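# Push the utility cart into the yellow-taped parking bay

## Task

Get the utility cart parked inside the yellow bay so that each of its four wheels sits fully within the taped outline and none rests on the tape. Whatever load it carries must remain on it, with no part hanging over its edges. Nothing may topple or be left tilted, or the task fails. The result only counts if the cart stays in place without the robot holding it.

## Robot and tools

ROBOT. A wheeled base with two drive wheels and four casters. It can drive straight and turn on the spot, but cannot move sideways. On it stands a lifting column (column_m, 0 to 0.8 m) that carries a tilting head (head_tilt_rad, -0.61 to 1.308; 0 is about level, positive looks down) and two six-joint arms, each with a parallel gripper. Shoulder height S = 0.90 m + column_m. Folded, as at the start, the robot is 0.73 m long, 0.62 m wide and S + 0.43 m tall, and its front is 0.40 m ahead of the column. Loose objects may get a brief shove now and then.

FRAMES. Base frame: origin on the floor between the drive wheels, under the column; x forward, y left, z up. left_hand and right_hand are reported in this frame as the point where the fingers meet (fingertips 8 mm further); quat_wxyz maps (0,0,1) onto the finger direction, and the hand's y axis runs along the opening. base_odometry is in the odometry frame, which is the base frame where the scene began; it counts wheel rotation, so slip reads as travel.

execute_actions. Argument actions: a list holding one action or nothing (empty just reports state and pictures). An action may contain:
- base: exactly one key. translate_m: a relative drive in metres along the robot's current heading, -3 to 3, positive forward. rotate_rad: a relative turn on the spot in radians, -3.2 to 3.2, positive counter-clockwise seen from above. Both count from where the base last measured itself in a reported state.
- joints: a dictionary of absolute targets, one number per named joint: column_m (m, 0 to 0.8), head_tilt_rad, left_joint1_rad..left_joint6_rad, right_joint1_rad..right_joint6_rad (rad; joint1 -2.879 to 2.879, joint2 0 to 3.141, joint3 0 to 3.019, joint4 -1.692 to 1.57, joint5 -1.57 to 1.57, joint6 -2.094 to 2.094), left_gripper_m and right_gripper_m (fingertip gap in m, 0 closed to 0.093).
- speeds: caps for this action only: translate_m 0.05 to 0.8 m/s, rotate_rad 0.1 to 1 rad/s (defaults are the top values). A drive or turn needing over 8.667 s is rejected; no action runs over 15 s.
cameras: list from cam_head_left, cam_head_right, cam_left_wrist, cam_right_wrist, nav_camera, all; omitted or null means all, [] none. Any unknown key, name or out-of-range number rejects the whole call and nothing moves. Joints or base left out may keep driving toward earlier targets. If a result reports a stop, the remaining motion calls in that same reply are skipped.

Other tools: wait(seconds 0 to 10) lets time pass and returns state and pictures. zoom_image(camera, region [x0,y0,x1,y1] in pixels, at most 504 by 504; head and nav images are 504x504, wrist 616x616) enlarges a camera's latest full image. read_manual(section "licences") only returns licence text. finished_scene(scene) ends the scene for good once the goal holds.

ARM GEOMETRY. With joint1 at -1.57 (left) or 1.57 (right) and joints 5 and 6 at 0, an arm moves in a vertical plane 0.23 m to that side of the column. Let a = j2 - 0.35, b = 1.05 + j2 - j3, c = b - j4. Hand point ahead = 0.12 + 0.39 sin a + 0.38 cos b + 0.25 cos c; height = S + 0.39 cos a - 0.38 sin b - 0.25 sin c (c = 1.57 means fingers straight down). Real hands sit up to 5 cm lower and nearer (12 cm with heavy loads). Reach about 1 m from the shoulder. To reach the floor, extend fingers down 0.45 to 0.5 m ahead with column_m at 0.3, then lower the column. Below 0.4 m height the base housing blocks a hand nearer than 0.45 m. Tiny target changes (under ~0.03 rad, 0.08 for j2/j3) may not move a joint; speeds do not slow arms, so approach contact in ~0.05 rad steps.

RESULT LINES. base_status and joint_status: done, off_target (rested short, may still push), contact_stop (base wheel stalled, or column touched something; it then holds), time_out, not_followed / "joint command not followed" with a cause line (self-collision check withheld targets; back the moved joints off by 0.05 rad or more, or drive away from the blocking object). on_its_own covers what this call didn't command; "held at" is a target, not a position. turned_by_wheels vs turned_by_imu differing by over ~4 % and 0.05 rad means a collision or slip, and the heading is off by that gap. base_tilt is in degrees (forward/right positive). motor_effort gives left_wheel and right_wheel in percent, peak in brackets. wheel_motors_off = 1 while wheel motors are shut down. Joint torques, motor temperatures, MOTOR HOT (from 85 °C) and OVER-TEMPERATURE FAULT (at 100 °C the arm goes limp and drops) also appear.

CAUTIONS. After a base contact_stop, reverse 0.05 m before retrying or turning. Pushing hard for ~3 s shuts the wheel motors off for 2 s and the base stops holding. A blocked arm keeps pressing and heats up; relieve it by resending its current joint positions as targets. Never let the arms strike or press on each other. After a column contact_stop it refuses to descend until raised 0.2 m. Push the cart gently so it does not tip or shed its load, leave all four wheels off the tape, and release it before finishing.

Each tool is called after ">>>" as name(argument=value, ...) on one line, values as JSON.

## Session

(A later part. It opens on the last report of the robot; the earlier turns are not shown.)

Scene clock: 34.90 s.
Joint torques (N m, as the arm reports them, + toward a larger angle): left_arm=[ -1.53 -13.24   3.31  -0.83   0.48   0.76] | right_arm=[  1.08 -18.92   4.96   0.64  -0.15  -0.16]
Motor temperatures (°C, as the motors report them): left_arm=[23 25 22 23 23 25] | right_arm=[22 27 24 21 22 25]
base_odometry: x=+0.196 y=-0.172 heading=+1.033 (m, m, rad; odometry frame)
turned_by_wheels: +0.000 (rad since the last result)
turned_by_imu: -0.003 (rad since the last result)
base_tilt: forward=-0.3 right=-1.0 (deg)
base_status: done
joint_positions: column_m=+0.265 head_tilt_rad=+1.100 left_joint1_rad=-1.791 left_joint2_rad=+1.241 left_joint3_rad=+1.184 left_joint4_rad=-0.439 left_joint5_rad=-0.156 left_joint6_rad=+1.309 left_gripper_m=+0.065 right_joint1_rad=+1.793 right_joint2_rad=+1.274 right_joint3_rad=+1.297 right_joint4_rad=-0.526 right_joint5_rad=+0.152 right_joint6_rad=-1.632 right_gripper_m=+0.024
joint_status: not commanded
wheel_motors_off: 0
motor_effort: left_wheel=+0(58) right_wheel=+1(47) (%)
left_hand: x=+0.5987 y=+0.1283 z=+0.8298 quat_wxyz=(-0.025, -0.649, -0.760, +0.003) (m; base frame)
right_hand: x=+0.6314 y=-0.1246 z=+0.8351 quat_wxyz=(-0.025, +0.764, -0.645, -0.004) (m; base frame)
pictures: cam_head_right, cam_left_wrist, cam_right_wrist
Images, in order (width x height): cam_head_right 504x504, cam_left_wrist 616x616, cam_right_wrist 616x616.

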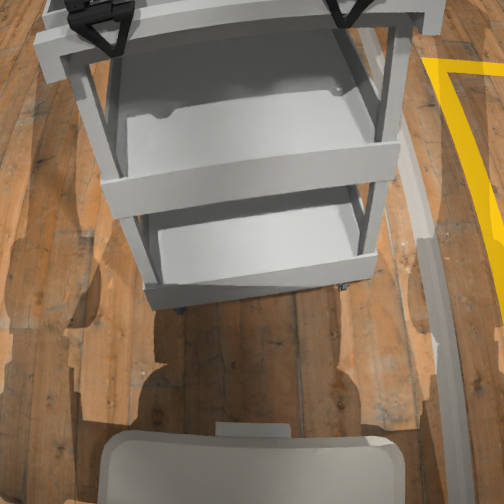

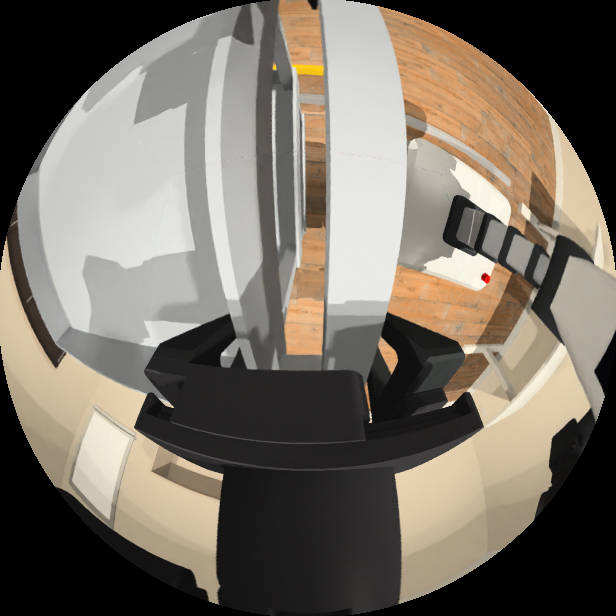

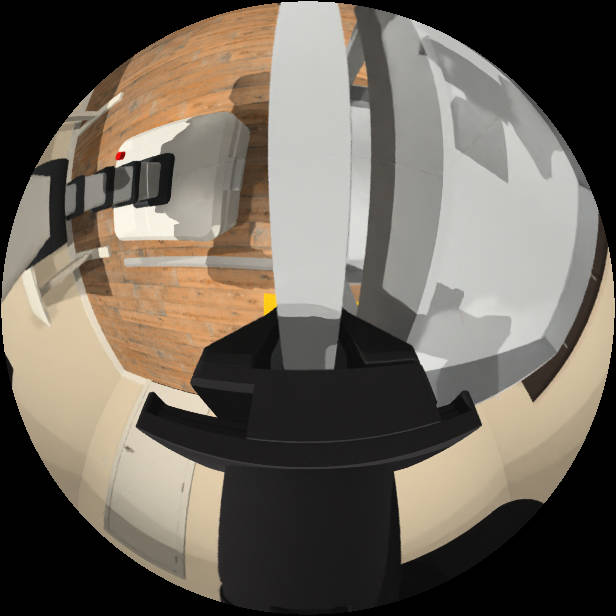

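>>> execute_actions(actions=[{"joints":{"left_gripper_m":0.093,"right_gripper_m":0.05}}], cameras=[])

>>> execute_actions(actions=[{"joints":{"column_m":0.38}}], cameras=[])

>>> execute_actions(actions=[{"base":{"rotate_rad":1.0},"joints":{"head_tilt_rad":0.7,"right_gripper_m":0.093,"left_joint1_rad":-1.75,"left_joint2_rad":1.15,"left_joint3_rad":1.1,"left_joint4_rad":-0.47,"left_joint5_rad":-0.1,"left_joint6_rad":1.5,"right_joint1_rad":1.75,"right_joint2_rad":1.15,"right_joint3_rad":1.1,"right_joint4_rad":-0.47,"right_joint5_rad":0.1,"right_joint6_rad":-1.5}}], cameras=["cam_head_right","nav_camera"])

Scene clock: 36.37 s.
Joint torques (N m, as the arm reports them, + toward a larger angle): left_arm=[ -1.87 -13.26   3.64  -0.22   0.34   0.08] | right_arm=[  1.32 -19.02   4.97   0.59  -0.15  -0.07]
Motor temperatures (°C, as the motors report them): left_arm=[23 25 22 23 23 25] | right_arm=[22 27 24 21 22 25]
base_odometry: x=+0.196 y=-0.172 heading=+1.033 (m, m, rad; odometry frame)
turned_by_wheels: +0.000 (rad since the last result)
turned_by_imu: +0.000 (rad since the last result)
base_tilt: forward=-0.3 right=-1.0 (deg)
base_status: not commanded
joint_positions: column_m=+0.265 head_tilt_rad=+1.100 left_joint1_rad=-1.792 left_joint2_rad=+1.242 left_joint3_rad=+1.178 left_joint4_rad=-0.459 left_joint5_rad=-0.152 left_joint6_rad=+1.387 left_gripper_m=+0.093 right_joint1_rad=+1.793 right_joint2_rad=+1.274 right_joint3_rad=+1.297 right_joint4_rad=-0.526 right_joint5_rad=+0.151 right_joint6_rad=-1.640 right_gripper_m=+0.050
joint_status: all done
wheel_motors_off: 0
motor_effort: left_wheel=-3(4) right_wheel=+4(4) (%)
left_hand: x=+0.5897 y=+0.1279 z=+0.8285 quat_wxyz=(-0.016, -0.680, -0.733, +0.012) (m; base frame)
right_hand: x=+0.6314 y=-0.1245 z=+0.8351 quat_wxyz=(-0.026, +0.766, -0.642, -0.004) (m; base frame)
pictures: none
No camera images: the call's "cameras" was empty. Leave "cameras" out to get every camera's image.

Scene clock: 38.43 s.
Joint torques (N m, as the arm reports them, + toward a larger angle): left_arm=[ -1.64 -13.17   3.7   -0.23   0.34   0.07] | right_arm=[  1.32 -19.24   4.91   0.58  -0.15  -0.06]
Motor temperatures (°C, as the motors report them): left_arm=[23 25 22 23 23 25] | right_arm=[22 27 24 21 22 25]
base_odometry: x=+0.196 y=-0.172 heading=+1.033 (m, m, rad; odometry frame)
turned_by_wheels: +0.000 (rad since the last result)
turned_by_imu: +0.000 (rad since the last result)
base_tilt: forward=-0.3 right=-0.9 (deg)
base_status: not commanded
joint_positions: column_m=+0.380 head_tilt_rad=+1.100 left_joint1_rad=-1.792 left_joint2_rad=+1.242 left_joint3_rad=+1.178 left_joint4_rad=-0.459 left_joint5_rad=-0.152 left_joint6_rad=+1.387 left_gripper_m=+0.093 right_joint1_rad=+1.793 right_joint2_rad=+1.274 right_joint3_rad=+1.297 right_joint4_rad=-0.526 right_joint5_rad=+0.151 right_joint6_rad=-1.640 right_gripper_m=+0.050
joint_status: all done
wheel_motors_off: 0
motor_effort: left_wheel=-3(4) right_wheel=+3(3) (%)
left_hand: x=+0.5897 y=+0.1279 z=+0.9434 quat_wxyz=(-0.016, -0.681, -0.732, +0.012) (m; base frame)
right_hand: x=+0.6314 y=-0.1245 z=+0.9500 quat_wxyz=(-0.026, +0.766, -0.642, -0.004) (m; base frame)
pictures: none
No camera images: the call's "cameras" was empty. Leave "cameras" out to get every camera's image.

Scene clock: 41.13 s.
Joint torques (N m, as the arm reports them, + toward a larger angle): left_arm=[ -0.48 -13.29   4.63   0.01   0.3    0.07] | right_arm=[  1.07 -17.13   3.92   0.82  -0.16   0.16]
Motor temperatures (°C, as the motors report them): left_arm=[23 25 22 23 23 25] | right_arm=[22 27 24 21 22 25]
base_odometry: x=+0.196 y=-0.172 heading=+2.031 (m, m, rad; odometry frame)
turned_by_wheels: +0.998 (rad since the last result)
turned_by_imu: +1.006 (rad since the last result)
base_tilt: forward=-0.2 right=-1.0 (deg)
base_status: done
joint_positions: column_m=+0.380 head_tilt_rad=+0.717 left_joint1_rad=-1.752 left_joint2_rad=+1.152 left_joint3_rad=+1.096 left_joint4_rad=-0.466 left_joint5_rad=-0.101 left_joint6_rad=+1.488 left_gripper_m=+0.093 right_joint1_rad=+1.748 right_joint2_rad=+1.143 right_joint3_rad=+1.104 right_joint4_rad=-0.482 right_joint5_rad=+0.101 right_joint6_rad=-1.509 right_gripper_m=+0.093
joint_status: all done
wheel_motors_off: 0
motor_effort: left_wheel=-7(45) right_wheel=+9(69) (%)
left_hand: x=+0.5714 y=+0.1473 z=+0.9673 quat_wxyz=(-0.021, -0.709, -0.704, +0.018) (m; base frame)
right_hand: x=+0.5748 y=-0.1509 z=+0.9722 quat_wxyz=(-0.020, +0.716, -0.698, -0.017) (m; base frame)
pictures: cam_head_right, nav_camera
Images, in order (width x height): cam_head_right 504x504, nav_camera 504x504.

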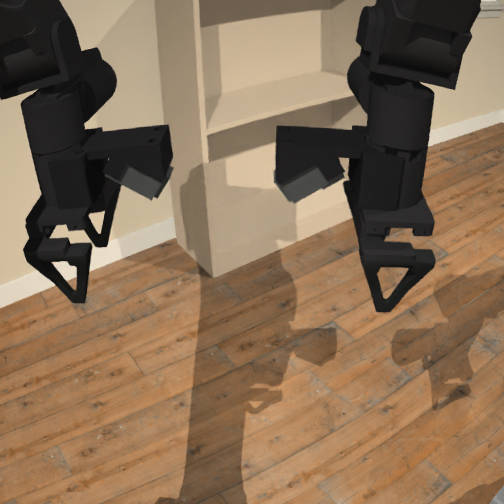

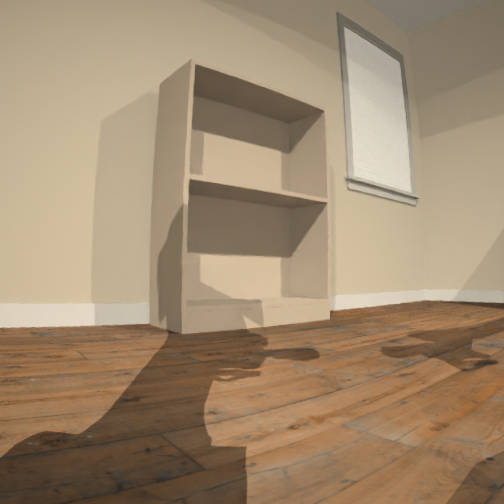

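>>> execute_actions(actions=[{"base":{"translate_m":0.6}}], cameras=[])

>>> execute_actions(actions=[{"base":{"rotate_rad":-0.37}}], cameras=[])

>>> execute_actions(actions=[{"base":{"translate_m":0.63}}], cameras=[])

>>> execute_actions(actions=[{"base":{"rotate_rad":-2.05},"joints":{"head_tilt_rad":0.9}}])

Scene clock: 44.23 s.
Joint torques (N m, as the arm reports them, + toward a larger angle): left_arm=[ -0.74 -13.28   4.52   0.06   0.3    0.05] | right_arm=[  1.14 -17.48   4.18   0.75  -0.16   0.16]
Motor temperatures (°C, as the motors report them): left_arm=[23 25 22 23 22 24] | right_arm=[22 27 24 21 21 24]
base_odometry: x=-0.071 y=+0.366 heading=+2.031 (m, m, rad; odometry frame)
turned_by_wheels: +0.000 (rad since the last result)
turned_by_imu: +0.002 (rad since the last result)
base_tilt: forward=-0.3 right=-1.0 (deg)
base_status: done
joint_positions: column_m=+0.380 head_tilt_rad=+0.716 left_joint1_rad=-1.752 left_joint2_rad=+1.152 left_joint3_rad=+1.097 left_joint4_rad=-0.466 left_joint5_rad=-0.101 left_joint6_rad=+1.489 left_gripper_m=+0.093 right_joint1_rad=+1.748 right_joint2_rad=+1.143 right_joint3_rad=+1.103 right_joint4_rad=-0.481 right_joint5_rad=+0.101 right_joint6_rad=-1.509 right_gripper_m=+0.093
joint_status: not commanded
wheel_motors_off: 0
motor_effort: left_wheel=+0(42) right_wheel=+0(64) (%)
left_hand: x=+0.5716 y=+0.1473 z=+0.9674 quat_wxyz=(-0.022, -0.710, -0.704, +0.018) (m; base frame)
right_hand: x=+0.5745 y=-0.1509 z=+0.9720 quat_wxyz=(-0.020, +0.716, -0.698, -0.017) (m; base frame)
pictures: none
No camera images: the call's "cameras" was empty. Leave "cameras" out to get every camera's image.

Scene clock: 46.23 s.
Joint torques (N m, as the arm reports them, + toward a larger angle): left_arm=[ -0.47 -13.05   4.58  -0.06   0.29   0.05] | right_arm=[  1.   -17.11   3.98   0.78  -0.16   0.16]
Motor temperatures (°C, as the motors report them): left_arm=[23 25 22 23 22 24] | right_arm=[22 27 24 21 21 24]
base_odometry: x=-0.071 y=+0.366 heading=+1.663 (m, m, rad; odometry frame)
turned_by_wheels: -0.368 (rad since the last result)
turned_by_imu: -0.371 (rad since the last result)
base_tilt: forward=-0.2 right=-1.0 (deg)
base_status: done
joint_positions: column_m=+0.380 head_tilt_rad=+0.716 left_joint1_rad=-1.752 left_joint2_rad=+1.152 left_joint3_rad=+1.097 left_joint4_rad=-0.466 left_joint5_rad=-0.101 left_joint6_rad=+1.489 left_gripper_m=+0.093 right_joint1_rad=+1.749 right_joint2_rad=+1.143 right_joint3_rad=+1.103 right_joint4_rad=-0.481 right_joint5_rad=+0.101 right_joint6_rad=-1.509 right_gripper_m=+0.093
joint_status: not commanded
wheel_motors_off: 0
motor_effort: left_wheel=+5(32) right_wheel=-8(63) (%)
left_hand: x=+0.5716 y=+0.1473 z=+0.9674 quat_wxyz=(-0.022, -0.710, -0.704, +0.018) (m; base frame)
right_hand: x=+0.5744 y=-0.1503 z=+0.9721 quat_wxyz=(-0.021, +0.716, -0.697, -0.017) (m; base frame)
pictures: none
No camera images: the call's "cameras" was empty. Leave "cameras" out to get every camera's image.

Scene clock: 49.10 s.
Joint torques (N m, as the arm reports them, + toward a larger angle): left_arm=[ -0.64 -13.07   4.54   0.06   0.3    0.06] | right_arm=[  1.01 -17.09   4.07   0.74  -0.16   0.16]
Motor temperatures (°C, as the motors report them): left_arm=[23 25 22 23 22 24] | right_arm=[22 27 24 21 21 24]
base_odometry: x=-0.129 y=+0.993 heading=+1.663 (m, m, rad; odometry frame)
turned_by_wheels: +0.000 (rad since the last result)
turned_by_imu: +0.002 (rad since the last result)
base_tilt: forward=-0.3 right=-1.0 (deg)
base_status: done
joint_positions: column_m=+0.380 head_tilt_rad=+0.716 left_joint1_rad=-1.752 left_joint2_rad=+1.152 left_joint3_rad=+1.097 left_joint4_rad=-0.466 left_joint5_rad=-0.101 left_joint6_rad=+1.489 left_gripper_m=+0.093 right_joint1_rad=+1.749 right_joint2_rad=+1.143 right_joint3_rad=+1.102 right_joint4_rad=-0.480 right_joint5_rad=+0.101 right_joint6_rad=-1.508 right_gripper_m=+0.093
joint_status: not commanded
wheel_motors_off: 0
motor_effort: left_wheel=+0(49) right_wheel=+2(54) (%)
left_hand: x=+0.5716 y=+0.1473 z=+0.9674 quat_wxyz=(-0.022, -0.710, -0.704, +0.018) (m; base frame)
right_hand: x=+0.5743 y=-0.1503 z=+0.9720 quat_wxyz=(-0.021, +0.716, -0.698, -0.017) (m; base frame)
pictures: none
No camera images: the call's "cameras" was empty. Leave "cameras" out to get every camera's image.

Scene clock: 52.73 s.
Joint torques (N m, as the arm reports them, + toward a larger angle): left_arm=[ -0.69 -13.32   4.58  -0.03   0.31   0.06] | right_arm=[  1.03 -17.07   4.02   0.77  -0.16   0.16]
Motor temperatures (°C, as the motors report them): left_arm=[23 25 22 23 22 24] | right_arm=[22 27 23 21 21 24]
base_odometry: x=-0.129 y=+0.993 heading=-0.385 (m, m, rad; odometry frame)
turned_by_wheels: -2.049 (rad since the last result)
turned_by_imu: -2.069 (rad since the last result)
base_tilt: forward=-0.2 right=-1.0 (deg)
base_status: done
joint_positions: column_m=+0.380 head_tilt_rad=+0.901 left_joint1_rad=-1.751 left_joint2_rad=+1.152 left_joint3_rad=+1.097 left_joint4_rad=-0.466 left_joint5_rad=-0.101 left_joint6_rad=+1.489 left_gripper_m=+0.093 right_joint1_rad=+1.749 right_joint2_rad=+1.143 right_joint3_rad=+1.102 right_joint4_rad=-0.480 right_joint5_rad=+0.101 right_joint6_rad=-1.508 right_gripper_m=+0.093
joint_status: all done
wheel_motors_off: 0
motor_effort: left_wheel=+7(43) right_wheel=-8(62) (%)
left_hand: x=+0.5716 y=+0.1475 z=+0.9674 quat_wxyz=(-0.021, -0.710, -0.704, +0.018) (m; base frame)
right_hand: x=+0.5743 y=-0.1502 z=+0.9721 quat_wxyz=(-0.021, +0.716, -0.697, -0.017) (m; base frame)
pictures: cam_head_left, cam_head_right, cam_left_wrist, cam_right_wrist, nav_camera
Images, in order (width x height): cam_head_left 504x504, cam_head_right 504x504, cam_left_wrist 616x616, cam_right_wrist 616x616, nav_camera 504x504.

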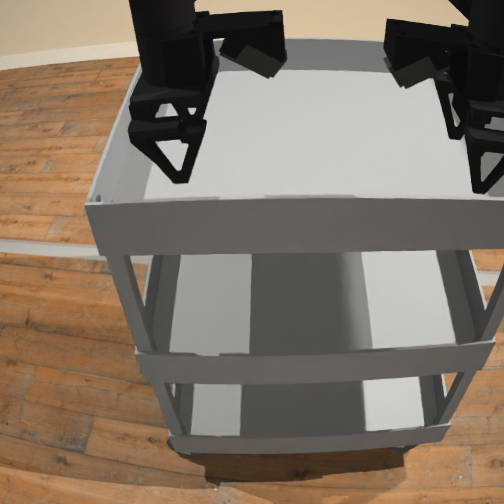

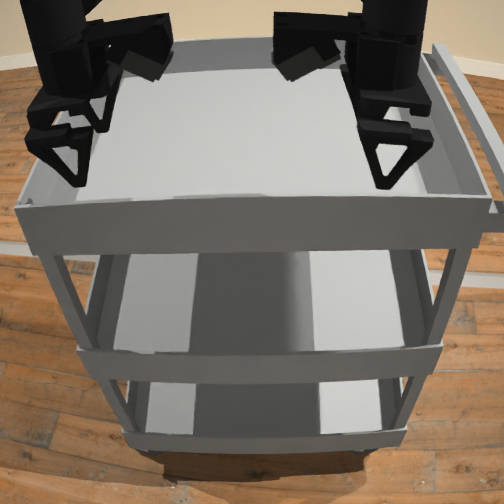

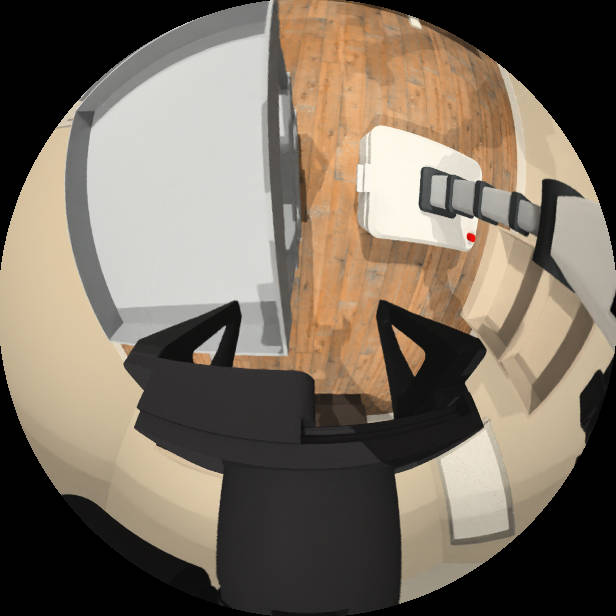

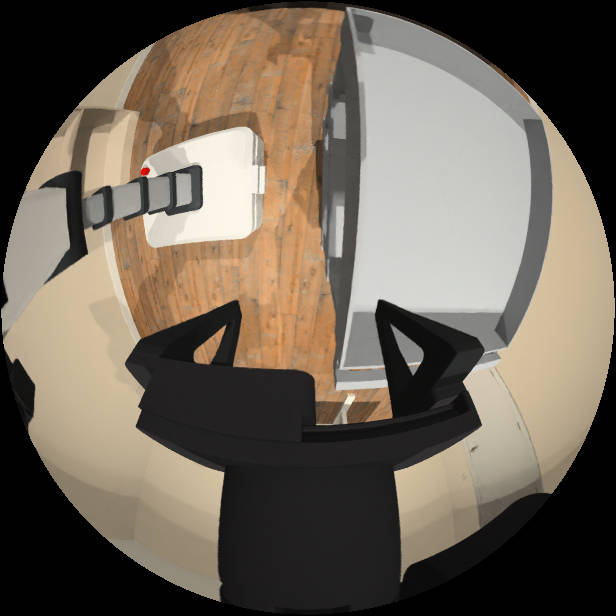

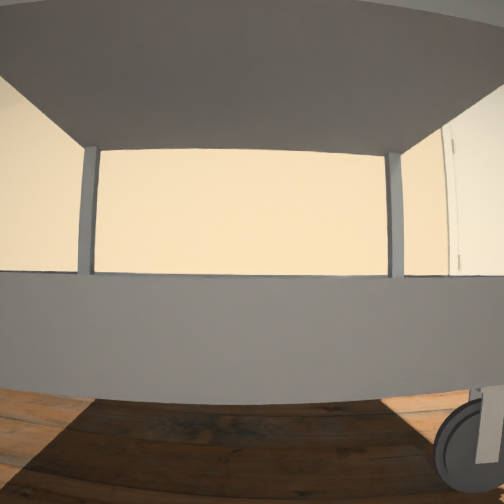

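>>> execute_actions(actions=[{"base":{"translate_m":0.03},"joints":{"column_m":0.23}}], cameras=[])

>>> execute_actions(actions=[{"joints":{"left_gripper_m":0,"right_gripper_m":0,"head_tilt_rad":1.15}}], cameras=[])

>>> execute_actions(actions=[{"base":{"rotate_rad":-0.08},"speeds":{"rotate_rad":0.2}}], cameras=[])

>>> execute_actions(actions=[{"base":{"translate_m":0.45},"speeds":{"translate_m":0.25}}], cameras=["cam_head_left","cam_head_right","nav_camera"])

Scene clock: 54.13 s.
Joint torques (N m, as the arm reports them, + toward a larger angle): left_arm=[ -0.41 -13.41   4.59  -0.06   0.3    0.04] | right_arm=[  0.8  -17.35   4.09   0.78  -0.16   0.15]
Motor temperatures (°C, as the motors report them): left_arm=[23 25 22 23 22 24] | right_arm=[22 27 23 21 21 24]
base_odometry: x=-0.101 y=+0.982 heading=-0.386 (m, m, rad; odometry frame)
turned_by_wheels: +0.000 (rad since the last result)
turned_by_imu: +0.000 (rad since the last result)
base_tilt: forward=-0.2 right=-0.9 (deg)
base_status: done
joint_positions: column_m=+0.380 head_tilt_rad=+0.902 left_joint1_rad=-1.751 left_joint2_rad=+1.152 left_joint3_rad=+1.097 left_joint4_rad=-0.466 left_joint5_rad=-0.101 left_joint6_rad=+1.489 left_gripper_m=+0.093 right_joint1_rad=+1.749 right_joint2_rad=+1.143 right_joint3_rad=+1.102 right_joint4_rad=-0.480 right_joint5_rad=+0.101 right_joint6_rad=-1.508 right_gripper_m=+0.093
joint_status: column_m contact_stop (moved +0.000 of -0.150)
wheel_motors_off: 0
on_its_own: column_m is held at +0.380, not at your +0.230, since a contact_stop
motor_effort: left_wheel=+4(50) right_wheel=+3(48) (%)
left_hand: x=+0.5716 y=+0.1475 z=+0.9674 quat_wxyz=(-0.021, -0.710, -0.704, +0.018) (m; base frame)
right_hand: x=+0.5741 y=-0.1502 z=+0.9720 quat_wxyz=(-0.021, +0.716, -0.697, -0.017) (m; base frame)
pictures: none
No camera images: the call's "cameras" was empty. Leave "cameras" out to get every camera's image.

not run: a stop came earlier in this reply.

not run: a stop came earlier in this reply.

not run: a stop came earlier in this reply.

>>> execute_actions(actions=[{"joints":{"left_joint2_rad":1.38,"left_joint3_rad":1.21,"left_joint4_rad":-0.34,"right_joint2_rad":1.38,"right_joint3_rad":1.21,"right_joint4_rad":-0.34}}], cameras=["cam_left_wrist","cam_right_wrist"])

Scene clock: 55.53 s.
Joint torques (N m, as the arm reports them, + toward a larger angle): left_arm=[ -0.76 -14.99   3.57   0.06   0.3    0.06] | right_arm=[  1.41 -20.14   3.38   0.5   -0.16   0.16]
Motor temperatures (°C, as the motors report them): left_arm=[23 26 22 23 22 24] | right_arm=[22 27 23 21 21 24]
base_odometry: x=-0.101 y=+0.982 heading=-0.386 (m, m, rad; odometry frame)
turned_by_wheels: +0.000 (rad since the last result)
turned_by_imu: +0.000 (rad since the last result)
base_tilt: forward=-0.3 right=-1.0 (deg)
base_status: not commanded
joint_positions: column_m=+0.380 head_tilt_rad=+0.902 left_joint1_rad=-1.751 left_joint2_rad=+1.393 left_joint3_rad=+1.206 left_joint4_rad=-0.338 left_joint5_rad=-0.101 left_joint6_rad=+1.489 left_gripper_m=+0.093 right_joint1_rad=+1.749 right_joint2_rad=+1.395 right_joint3_rad=+1.206 right_joint4_rad=-0.345 right_joint5_rad=+0.101 right_joint6_rad=-1.508 right_gripper_m=+0.093
joint_status: all done
wheel_motors_off: 0
on_its_own: column_m is held at +0.380, not at your +0.230, since a contact_stop
motor_effort: left_wheel=+7(8) right_wheel=+1(3) (%)
left_hand: x=+0.5793 y=+0.1322 z=+0.8749 quat_wxyz=(-0.020, -0.710, -0.704, +0.020) (m; base frame)
right_hand: x=+0.5770 y=-0.1346 z=+0.8740 quat_wxyz=(-0.016, +0.717, -0.697, -0.021) (m; base frame)
pictures: cam_left_wrist, cam_right_wrist
Images, in order (width x height): cam_left_wrist 616x616, cam_right_wrist 616x616.

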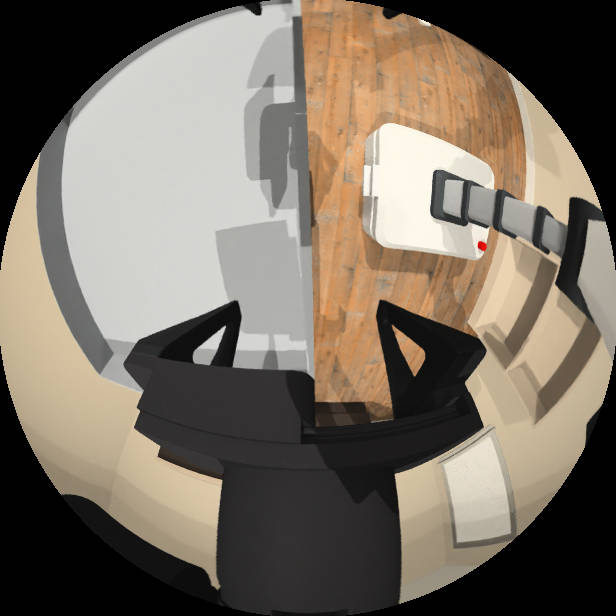

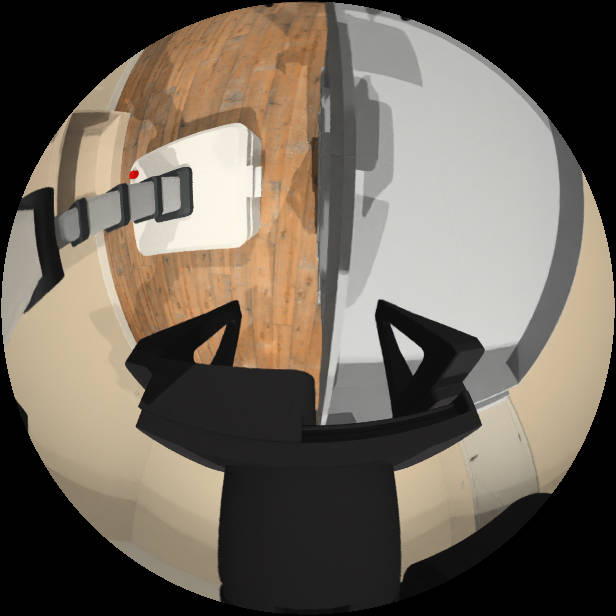

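>>> execute_actions(actions=[{"joints":{"left_joint2_rad":1.52,"left_joint3_rad":1.27,"left_joint4_rad":-0.26,"right_joint2_rad":1.52,"right_joint3_rad":1.27,"right_joint4_rad":-0.26}}], cameras=[])

>>> execute_actions(actions=[{"joints":{"left_gripper_m":0,"right_gripper_m":0,"head_tilt_rad":1.1}}], cameras=[])

>>> execute_actions(actions=[{"base":{"rotate_rad":-0.08},"speeds":{"rotate_rad":0.2}}], cameras=[])

>>> execute_actions(actions=[{"base":{"translate_m":0.45},"speeds":{"translate_m":0.25}}], cameras=["cam_head_left","cam_head_right","nav_camera"])

Scene clock: 56.77 s.
Joint torques (N m, as the arm reports them, + toward a larger angle): left_arm=[ -0.92 -14.73   2.95   0.1    0.3    0.04] | right_arm=[  1.86 -19.77   2.62   0.65  -0.15   0.15]
Motor temperatures (°C, as the motors report them): left_arm=[23 26 22 23 22 24] | right_arm=[22 27 23 21 21 24]
base_odometry: x=-0.101 y=+0.982 heading=-0.386 (m, m, rad; odometry frame)
turned_by_wheels: +0.000 (rad since the last result)
turned_by_imu: +0.000 (rad since the last result)
base_tilt: forward=-0.2 right=-1.0 (deg)
base_status: not commanded
joint_positions: column_m=+0.380 head_tilt_rad=+0.902 left_joint1_rad=-1.751 left_joint2_rad=+1.528 left_joint3_rad=+1.269 left_joint4_rad=-0.262 left_joint5_rad=-0.101 left_joint6_rad=+1.489 left_gripper_m=+0.093 right_joint1_rad=+1.749 right_joint2_rad=+1.527 right_joint3_rad=+1.270 right_joint4_rad=-0.268 right_joint5_rad=+0.101 right_joint6_rad=-1.508 right_gripper_m=+0.093
joint_status: all done
wheel_motors_off: 0
on_its_own: column_m is held at +0.380, not at your +0.230, since a contact_stop
motor_effort: left_wheel=+7(8) right_wheel=+2(3) (%)
left_hand: x=+0.5769 y=+0.1239 z=+0.8211 quat_wxyz=(-0.022, -0.709, -0.704, +0.018) (m; base frame)
right_hand: x=+0.5762 y=-0.1264 z=+0.8211 quat_wxyz=(-0.019, +0.716, -0.697, -0.018) (m; base frame)
pictures: none
No camera images: the call's "cameras" was empty. Leave "cameras" out to get every camera's image.

Scene clock: 57.50 s.
Joint torques (N m, as the arm reports them, + toward a larger angle): left_arm=[ -1.21 -14.86   2.9    0.23   0.3    0.18] | right_arm=[  1.8  -19.43   1.31   0.01  -0.15   0.13]
Motor temperatures (°C, as the motors report them): left_arm=[23 26 22 23 22 24] | right_arm=[22 27 23 21 21 24]
base_odometry: x=-0.101 y=+0.982 heading=-0.386 (m, m, rad; odometry frame)
turned_by_wheels: +0.000 (rad since the last result)
turned_by_imu: +0.000 (rad since the last result)
base_tilt: forward=-0.2 right=-1.0 (deg)
base_status: not commanded
joint_positions: column_m=+0.380 head_tilt_rad=+1.099 left_joint1_rad=-1.751 left_joint2_rad=+1.528 left_joint3_rad=+1.269 left_joint4_rad=-0.261 left_joint5_rad=-0.100 left_joint6_rad=+1.474 left_gripper_m=+0.005 right_joint1_rad=+1.749 right_joint2_rad=+1.523 right_joint3_rad=+1.289 right_joint4_rad=-0.252 right_joint5_rad=+0.101 right_joint6_rad=-1.506 right_gripper_m=+0.005
joint_status: left_gripper_m off_target (ended at +0.005, target +0.000); right_gripper_m off_target (ended at +0.005, target +0.000); the others done
wheel_motors_off: 0
on_its_own: column_m is held at +0.380, not at your +0.230, since a contact_stop
motor_effort: left_wheel=+7(8) right_wheel=+0(3) (%)
left_hand: x=+0.5770 y=+0.1238 z=+0.8212 quat_wxyz=(-0.022, -0.704, -0.709, +0.018) (m; base frame)
right_hand: x=+0.5936 y=-0.1254 z=+0.8253 quat_wxyz=(-0.034, +0.713, -0.700, -0.006) (m; base frame)
pictures: none
No camera images: the call's "cameras" was empty. Leave "cameras" out to get every camera's image.

Scene clock: 58.67 s.
Joint torques (N m, as the arm reports them, + toward a larger angle): left_arm=[ -1.34 -14.65   3.94   0.09   0.2    0.32] | right_arm=[  1.91 -19.33   2.06  -0.08  -0.12   0.25]
Motor temperatures (°C, as the motors report them): left_arm=[23 26 22 23 22 24] | right_arm=[22 27 23 21 21 24]
base_odometry: x=-0.101 y=+0.982 heading=-0.464 (m, m, rad; odometry frame)
turned_by_wheels: -0.078 (rad since the last result)
turned_by_imu: -0.078 (rad since the last result)
base_tilt: forward=-0.3 right=-1.0 (deg)
base_status: done
joint_positions: column_m=+0.380 head_tilt_rad=+1.099 left_joint1_rad=-1.754 left_joint2_rad=+1.524 left_joint3_rad=+1.253 left_joint4_rad=-0.258 left_joint5_rad=-0.098 left_joint6_rad=+1.455 left_gripper_m=+0.006 right_joint1_rad=+1.747 right_joint2_rad=+1.520 right_joint3_rad=+1.278 right_joint4_rad=-0.249 right_joint5_rad=+0.100 right_joint6_rad=-1.516 right_gripper_m=+0.006
joint_status: not commanded
wheel_motors_off: 0
on_its_own: column_m is held at +0.380, not at your +0.230, since a contact_stop
motor_effort: left_wheel=+2(34) right_wheel=-4(77) (%)
left_hand: x=+0.5696 y=+0.1224 z=+0.8215 quat_wxyz=(-0.020, -0.698, -0.715, +0.023) (m; base frame)
right_hand: x=+0.5895 y=-0.1270 z=+0.8252 quat_wxyz=(-0.032, +0.717, -0.696, -0.007) (m; base frame)
pictures: none
No camera images: the call's "cameras" was empty. Leave "cameras" out to get every camera's image.

Scene clock: 61.43 s.
Joint torques (N m, as the arm reports them, + toward a larger angle): left_arm=[ 2.2  -5.58  9.45  5.18 -0.38  0.41] | right_arm=[ 2.21 -6.71 10.9   7.18 -0.66 -0.44]
Motor temperatures (°C, as the motors report them): left_arm=[23 26 22 23 22 24] | right_arm=[22 27 24 21 21 24]
base_odometry: x=+0.301 y=+0.781 heading=-0.465 (m, m, rad; odometry frame)
turned_by_wheels: -0.001 (rad since the last result)
turned_by_imu: +0.001 (rad since the last result)
base_tilt: forward=-0.3 right=-1.0 (deg)
base_status: done
joint_positions: column_m=+0.380 head_tilt_rad=+1.100 left_joint1_rad=-1.804 left_joint2_rad=+1.408 left_joint3_rad=+1.179 left_joint4_rad=-0.428 left_joint5_rad=-0.081 left_joint6_rad=+1.449 left_gripper_m=+0.006 right_joint1_rad=+1.738 right_joint2_rad=+1.382 right_joint3_rad=+1.169 right_joint4_rad=-0.431 right_joint5_rad=+0.116 right_joint6_rad=-1.460 right_gripper_m=+0.006
joint_status: not commanded
wheel_motors_off: 0
on_its_own: column_m is held at +0.380, not at your +0.230, since a contact_stop
motor_effort: left_wheel=+10(42) right_wheel=+14(55) (%)
left_hand: x=+0.5314 y=+0.1009 z=+0.8722 quat_wxyz=(+0.010, -0.709, -0.700, +0.085) (m; base frame)
right_hand: x=+0.5396 y=-0.1473 z=+0.8757 quat_wxyz=(+0.035, +0.702, -0.710, -0.047) (m; base frame)
pictures: cam_head_left, cam_head_right, nav_camera
Images, in order (width x height): cam_head_left 504x504, cam_head_right 504x504, nav_camera 504x504.

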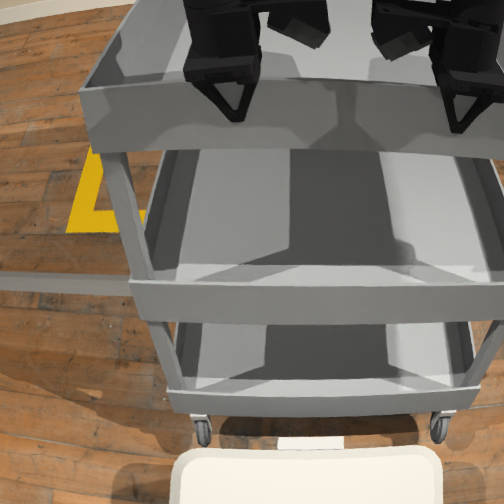

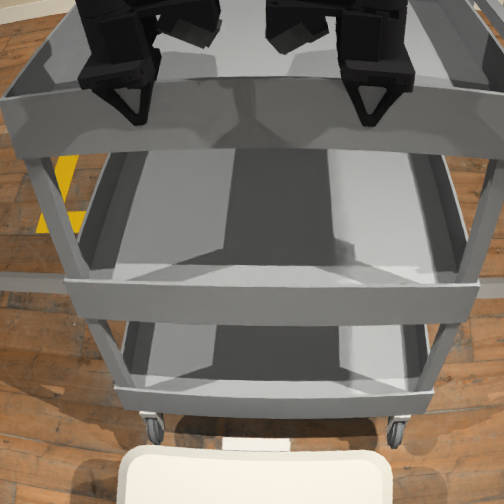

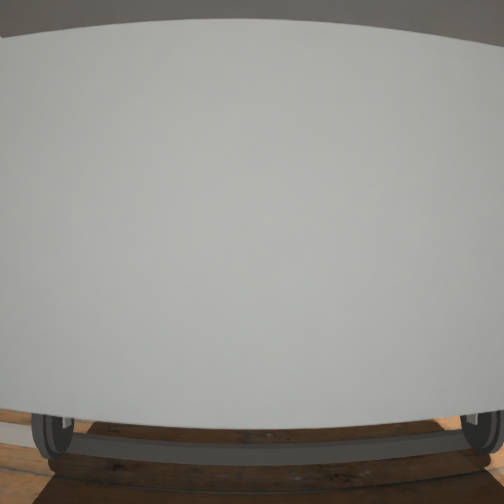

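>>> execute_actions(actions=[{"base":{"translate_m":-0.09},"speeds":{"translate_m":0.06},"joints":{"left_joint2_rad":1.5,"left_joint3_rad":1.1,"left_joint4_rad":-0.11,"right_joint2_rad":1.5,"right_joint3_rad":1.1,"right_joint4_rad":-0.11}}], cameras=[])

>>> execute_actions(actions=[{"joints":{"left_joint2_rad":1.49,"left_joint3_rad":0.95,"left_joint4_rad":0.03,"right_joint2_rad":1.49,"right_joint3_rad":0.95,"right_joint4_rad":0.03}}], cameras=[])

>>> execute_actions(actions=[{"joints":{"left_joint2_rad":1.49,"left_joint3_rad":0.82,"left_joint4_rad":0.15,"right_joint2_rad":1.49,"right_joint3_rad":0.82,"right_joint4_rad":0.15,"head_tilt_rad":1.25}}], cameras=["cam_head_left","nav_camera"])

Scene clock: 63.90 s.
Joint torques (N m, as the arm reports them, + toward a larger angle): left_arm=[  1.54 -12.66   5.77   0.42  -0.42   0.23] | right_arm=[  2.44 -15.21   6.38   1.4   -0.64  -0.4 ]
Motor temperatures (°C, as the motors report them): left_arm=[22 25 23 23 22 24] | right_arm=[22 27 24 21 21 24]
base_odometry: x=+0.220 y=+0.821 heading=-0.464 (m, m, rad; odometry frame)
turned_by_wheels: +0.001 (rad since the last result)
turned_by_imu: +0.000 (rad since the last result)
base_tilt: forward=-0.3 right=-1.0 (deg)
base_status: done
joint_positions: column_m=+0.380 head_tilt_rad=+1.100 left_joint1_rad=-1.794 left_joint2_rad=+1.505 left_joint3_rad=+1.036 left_joint4_rad=-0.124 left_joint5_rad=-0.079 left_joint6_rad=+1.471 left_gripper_m=+0.007 right_joint1_rad=+1.735 right_joint2_rad=+1.484 right_joint3_rad=+1.032 right_joint4_rad=-0.139 right_joint5_rad=+0.116 right_joint6_rad=-1.464 right_gripper_m=+0.008
joint_status: all done
wheel_motors_off: 0
on_its_own: column_m is held at +0.380, not at your +0.230, since a contact_stop
motor_effort: left_wheel=+2(35) right_wheel=+1(20) (%)
left_hand: x=+0.4739 y=+0.1028 z=+0.8207 quat_wxyz=(-0.013, -0.713, -0.698, +0.063) (m; base frame)
right_hand: x=+0.4815 y=-0.1461 z=+0.8225 quat_wxyz=(+0.015, +0.701, -0.712, -0.030) (m; base frame)
pictures: none
No camera images: the call's "cameras" was empty. Leave "cameras" out to get every camera's image.

Scene clock: 64.67 s.
Joint torques (N m, as the arm reports them, + toward a larger angle): left_arm=[  1.09 -12.41  -0.36   0.31  -0.34   0.05] | right_arm=[  2.13 -15.06  -0.17   0.92  -0.47  -0.29]
Motor temperatures (°C, as the motors report them): left_arm=[22 26 23 23 22 24] | right_arm=[22 27 24 21 21 24]
base_odometry: x=+0.220 y=+0.821 heading=-0.464 (m, m, rad; odometry frame)
turned_by_wheels: +0.000 (rad since the last result)
turned_by_imu: +0.000 (rad since the last result)
base_tilt: forward=-0.3 right=-1.0 (deg)
base_status: not commanded
joint_positions: column_m=+0.380 head_tilt_rad=+1.100 left_joint1_rad=-1.790 left_joint2_rad=+1.500 left_joint3_rad=+0.965 left_joint4_rad=+0.024 left_joint5_rad=-0.082 left_joint6_rad=+1.489 left_gripper_m=+0.006 right_joint1_rad=+1.740 right_joint2_rad=+1.480 right_joint3_rad=+0.958 right_joint4_rad=+0.016 right_joint5_rad=+0.110 right_joint6_rad=-1.473 right_gripper_m=+0.006
joint_status: all done
wheel_motors_off: 0
on_its_own: column_m is held at +0.380, not at your +0.230, since a contact_stop
motor_effort: left_wheel=+4(5) right_wheel=-1(6) (%)
left_hand: x=+0.4685 y=+0.1067 z=+0.8208 quat_wxyz=(-0.043, -0.715, -0.697, +0.034) (m; base frame)
right_hand: x=+0.4747 y=-0.1430 z=+0.8228 quat_wxyz=(-0.021, +0.701, -0.713, -0.006) (m; base frame)
pictures: none
No camera images: the call's "cameras" was empty. Leave "cameras" out to get every camera's image.

Scene clock: 65.80 s.
Joint torques (N m, as the arm reports them, + toward a larger angle): left_arm=[  1.27 -11.82  -0.91   0.3   -0.51   0.01] | right_arm=[  0.95 -14.95  -0.95   0.69  -0.2   -0.54]
Motor temperatures (°C, as the motors report them): left_arm=[22 26 23 23 22 24] | right_arm=[22 27 24 21 21 24]
base_odometry: x=+0.220 y=+0.821 heading=-0.464 (m, m, rad; odometry frame)
turned_by_wheels: +0.000 (rad since the last result)
turned_by_imu: +0.000 (rad since the last result)
base_tilt: forward=-0.3 right=-1.0 (deg)
base_status: not commanded
joint_positions: column_m=+0.380 head_tilt_rad=+1.247 left_joint1_rad=-1.789 left_joint2_rad=+1.509 left_joint3_rad=+0.826 left_joint4_rad=+0.143 left_joint5_rad=-0.076 left_joint6_rad=+1.495 left_gripper_m=+0.006 right_joint1_rad=+1.758 right_joint2_rad=+1.497 right_joint3_rad=+0.821 right_joint4_rad=+0.141 right_joint5_rad=+0.102 right_joint6_rad=-1.451 right_gripper_m=+0.006
joint_status: all done
wheel_motors_off: 0
on_its_own: column_m is held at +0.380, not at your +0.230, since a contact_stop
motor_effort: left_wheel=+3(4) right_wheel=-6(6) (%)
left_hand: x=+0.4074 y=+0.1134 z=+0.8219 quat_wxyz=(-0.034, -0.718, -0.694, +0.045) (m; base frame)
right_hand: x=+0.4114 y=-0.1363 z=+0.8223 quat_wxyz=(-0.018, +0.698, -0.716, -0.024) (m; base frame)
pictures: cam_head_left, nav_camera
Images, in order (width x height): cam_head_left 504x504, nav_camera 504x504.

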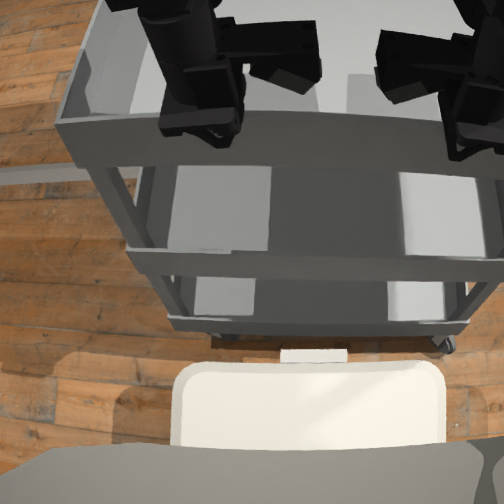

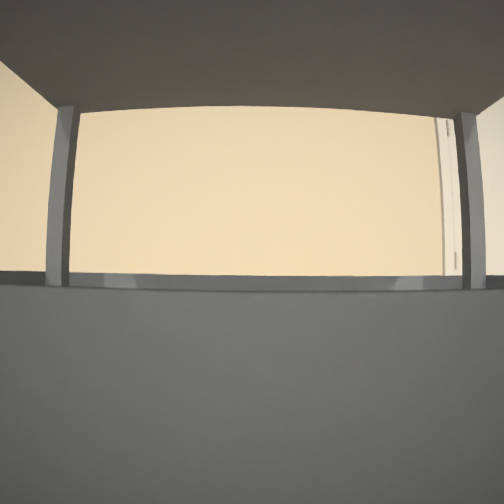

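>>> execute_actions(actions=[{"joints":{"left_joint3_rad":0.7,"left_joint4_rad":0.27,"right_joint3_rad":0.7,"right_joint4_rad":0.27}}], cameras=[])

>>> execute_actions(actions=[{"joints":{"left_joint2_rad":1.47,"left_joint3_rad":0.56,"left_joint4_rad":0.39,"right_joint2_rad":1.47,"right_joint3_rad":0.56,"right_joint4_rad":0.39}}], cameras=["cam_head_left"])

>>> execute_actions(actions=[{"base":{"translate_m":0.3},"speeds":{"translate_m":0.15}}], cameras=["cam_head_left","cam_head_right"])

Scene clock: 67.10 s.
Joint torques (N m, as the arm reports them, + toward a larger angle): left_arm=[  1.26 -12.41  -4.55   0.42  -0.48   0.01] | right_arm=[  0.39 -15.72  -5.28   0.64   0.23  -0.4 ]
Motor temperatures (°C, as the motors report them): left_arm=[22 26 23 23 22 24] | right_arm=[22 27 24 21 21 24]
base_odometry: x=+0.220 y=+0.821 heading=-0.464 (m, m, rad; odometry frame)
turned_by_wheels: +0.000 (rad since the last result)
turned_by_imu: +0.000 (rad since the last result)
base_tilt: forward=-0.3 right=-1.0 (deg)
base_status: not commanded
joint_positions: column_m=+0.380 head_tilt_rad=+1.247 left_joint1_rad=-1.788 left_joint2_rad=+1.526 left_joint3_rad=+0.748 left_joint4_rad=+0.259 left_joint5_rad=-0.077 left_joint6_rad=+1.492 left_gripper_m=+0.006 right_joint1_rad=+1.765 right_joint2_rad=+1.518 right_joint3_rad=+0.747 right_joint4_rad=+0.263 right_joint5_rad=+0.090 right_joint6_rad=-1.463 right_gripper_m=+0.006
joint_status: all done
wheel_motors_off: 0
on_its_own: column_m is held at +0.380, not at your +0.230, since a contact_stop
motor_effort: left_wheel=+2(4) right_wheel=-7(9) (%)
left_hand: x=+0.3791 y=+0.1173 z=+0.8226 quat_wxyz=(-0.041, -0.716, -0.695, +0.038) (m; base frame)
right_hand: x=+0.3851 y=-0.1328 z=+0.8226 quat_wxyz=(-0.034, +0.702, -0.711, -0.023) (m; base frame)
pictures: none
No camera images: the call's "cameras" was empty. Leave "cameras" out to get every camera's image.

Scene clock: 69.03 s.
Joint torques (N m, as the arm reports them, + toward a larger angle): left_arm=[  1.18 -14.93  -9.84   0.46  -0.71   0.07] | right_arm=[  0.15 -18.87 -11.14   0.63   0.36  -0.4 ]
Motor temperatures (°C, as the motors report them): left_arm=[22 26 23 23 22 24] | right_arm=[22 27 25 21 21 24]
base_odometry: x=+0.220 y=+0.821 heading=-0.464 (m, m, rad; odometry frame)
turned_by_wheels: +0.000 (rad since the last result)
turned_by_imu: +0.000 (rad since the last result)
base_tilt: forward=-0.2 right=-0.9 (deg)
base_status: not commanded
joint_positions: column_m=+0.380 head_tilt_rad=+1.248 left_joint1_rad=-1.788 left_joint2_rad=+1.549 left_joint3_rad=+0.686 left_joint4_rad=+0.381 left_joint5_rad=-0.071 left_joint6_rad=+1.488 left_gripper_m=+0.006 right_joint1_rad=+1.768 right_joint2_rad=+1.542 right_joint3_rad=+0.687 right_joint4_rad=+0.386 right_joint5_rad=+0.086 right_joint6_rad=-1.463 right_gripper_m=+0.006
joint_status: left_joint3_rad time_out (moved -0.062 of -0.188); right_joint3_rad time_out (moved -0.060 of -0.187); the others done
wheel_motors_off: 0
on_its_own: column_m is held at +0.380, not at your +0.230, since a contact_stop; left_joint3_rad reads +0.686 and still pushes toward +0.573 since a time_out; right_joint3_rad reads +0.687 and still pushes toward +0.575 since a time_out
motor_effort: left_wheel=+5(13) right_wheel=-5(20) (%)
left_hand: x=+0.3605 y=+0.1183 z=+0.8242 quat_wxyz=(-0.057, -0.713, -0.699, +0.029) (m; base frame)
right_hand: x=+0.3674 y=-0.1326 z=+0.8237 quat_wxyz=(-0.051, +0.700, -0.712, -0.013) (m; base frame)
pictures: cam_head_left
Images, in order (width x height): cam_head_left 504x504.

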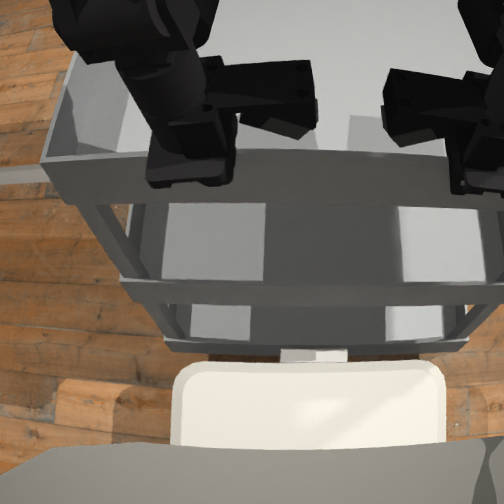

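not run: a stop came earlier in this reply.

Tilted back a bit; go.

>>> execute_actions(actions=[{"base":{"translate_m":0.3},"speeds":{"translate_m":0.15}}], cameras=["cam_head_left","cam_head_right"])

Scene clock: 72.03 s.
Joint torques (N m, as the arm reports them, + toward a larger angle): left_arm=[  0.64 -14.98  -8.94  -0.23  -0.82   0.1 ] | right_arm=[  0.03 -18.98 -10.53  -0.09   0.46  -0.3 ]
Motor temperatures (°C, as the motors report them): left_arm=[22 26 24 23 22 24] | right_arm=[22 27 26 21 21 24]
base_odometry: x=+0.489 y=+0.687 heading=-0.464 (m, m, rad; odometry frame)
turned_by_wheels: +0.000 (rad since the last result)
turned_by_imu: +0.000 (rad since the last result)
base_tilt: forward=-0.2 right=-1.0 (deg)
base_status: done
joint_positions: column_m=+0.380 head_tilt_rad=+1.248 left_joint1_rad=-1.784 left_joint2_rad=+1.551 left_joint3_rad=+0.673 left_joint4_rad=+0.404 left_joint5_rad=-0.067 left_joint6_rad=+1.482 left_gripper_m=+0.006 right_joint1_rad=+1.771 right_joint2_rad=+1.544 right_joint3_rad=+0.679 right_joint4_rad=+0.403 right_joint5_rad=+0.083 right_joint6_rad=-1.470 right_gripper_m=+0.006
joint_status: not commanded
wheel_motors_off: 0
on_its_own: column_m is held at +0.380, not at your +0.230, since a contact_stop; left_joint3_rad reads +0.673 and still pushes toward +0.573 since a time_out; right_joint3_rad reads +0.679 and still pushes toward +0.575 since a time_out
motor_effort: left_wheel=+0(37) right_wheel=-2(41) (%)
left_hand: x=+0.3576 y=+0.1206 z=+0.8250 quat_wxyz=(-0.060, -0.710, -0.702, +0.026) (m; base frame)
right_hand: x=+0.3659 y=-0.1308 z=+0.8245 quat_wxyz=(-0.056, +0.703, -0.709, -0.012) (m; base frame)
pictures: cam_head_left, cam_head_right
Images, in order (width x height): cam_head_left 504x504, cam_head_right 504x504.

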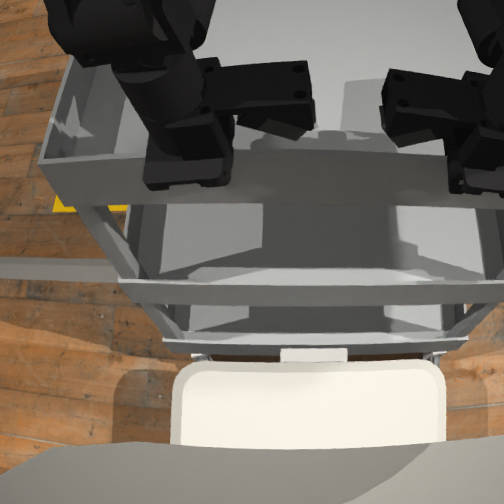

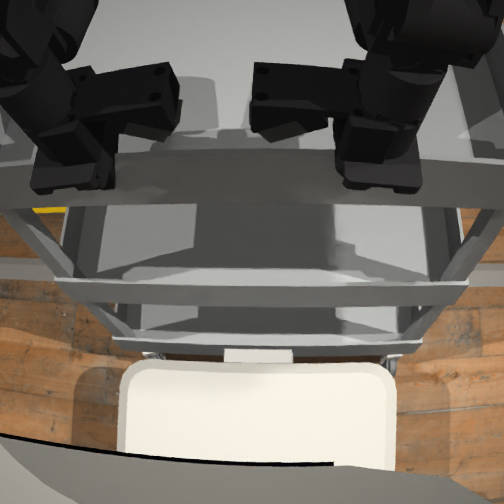

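>>> execute_actions(actions=[{"base":{"translate_m":0.5},"speeds":{"translate_m":0.15},"joints":{"left_joint2_rad":1.45,"left_joint3_rad":0.78,"left_joint4_rad":0.18,"right_joint2_rad":1.45,"right_joint3_rad":0.78,"right_joint4_rad":0.18}}], cameras=["cam_head_left","cam_head_right"])

Scene clock: 76.47 s.
Joint torques (N m, as the arm reports them, + toward a larger angle): left_arm=[  0.13 -14.1   -1.95   0.06  -0.5    0.08] | right_arm=[  0.12 -18.23  -3.    -0.06   0.54  -0.31]
Motor temperatures (°C, as the motors report them): left_arm=[22 26 24 23 22 24] | right_arm=[22 27 26 21 21 24]
base_odometry: x=+0.936 y=+0.463 heading=-0.464 (m, m, rad; odometry frame)
turned_by_wheels: +0.000 (rad since the last result)
turned_by_imu: -0.001 (rad since the last result)
base_tilt: forward=-0.2 right=-1.0 (deg)
base_status: done
joint_positions: column_m=+0.380 head_tilt_rad=+1.252 left_joint1_rad=-1.773 left_joint2_rad=+1.505 left_joint3_rad=+0.799 left_joint4_rad=+0.183 left_joint5_rad=-0.077 left_joint6_rad=+1.484 left_gripper_m=+0.006 right_joint1_rad=+1.769 right_joint2_rad=+1.500 right_joint3_rad=+0.807 right_joint4_rad=+0.189 right_joint5_rad=+0.081 right_joint6_rad=-1.469 right_gripper_m=+0.006
joint_status: all done
wheel_motors_off: 0
on_its_own: column_m is held at +0.380, not at your +0.230, since a contact_stop
motor_effort: left_wheel=+0(71) right_wheel=-1(100) (%)
left_hand: x=+0.4026 y=+0.1231 z=+0.8230 quat_wxyz=(-0.035, -0.711, -0.701, +0.035) (m; base frame)
right_hand: x=+0.4115 y=-0.1268 z=+0.8233 quat_wxyz=(-0.039, +0.704, -0.708, -0.026) (m; base frame)
pictures: cam_head_left, cam_head_right
Images, in order (width x height): cam_head_left 504x504, cam_head_right 504x504.

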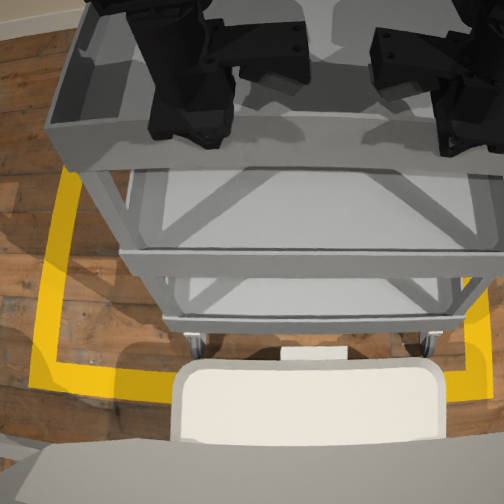

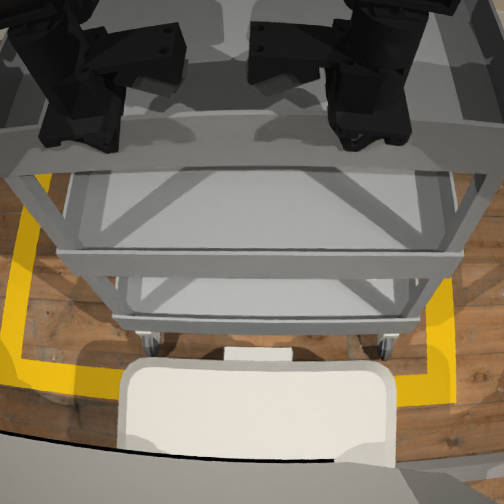

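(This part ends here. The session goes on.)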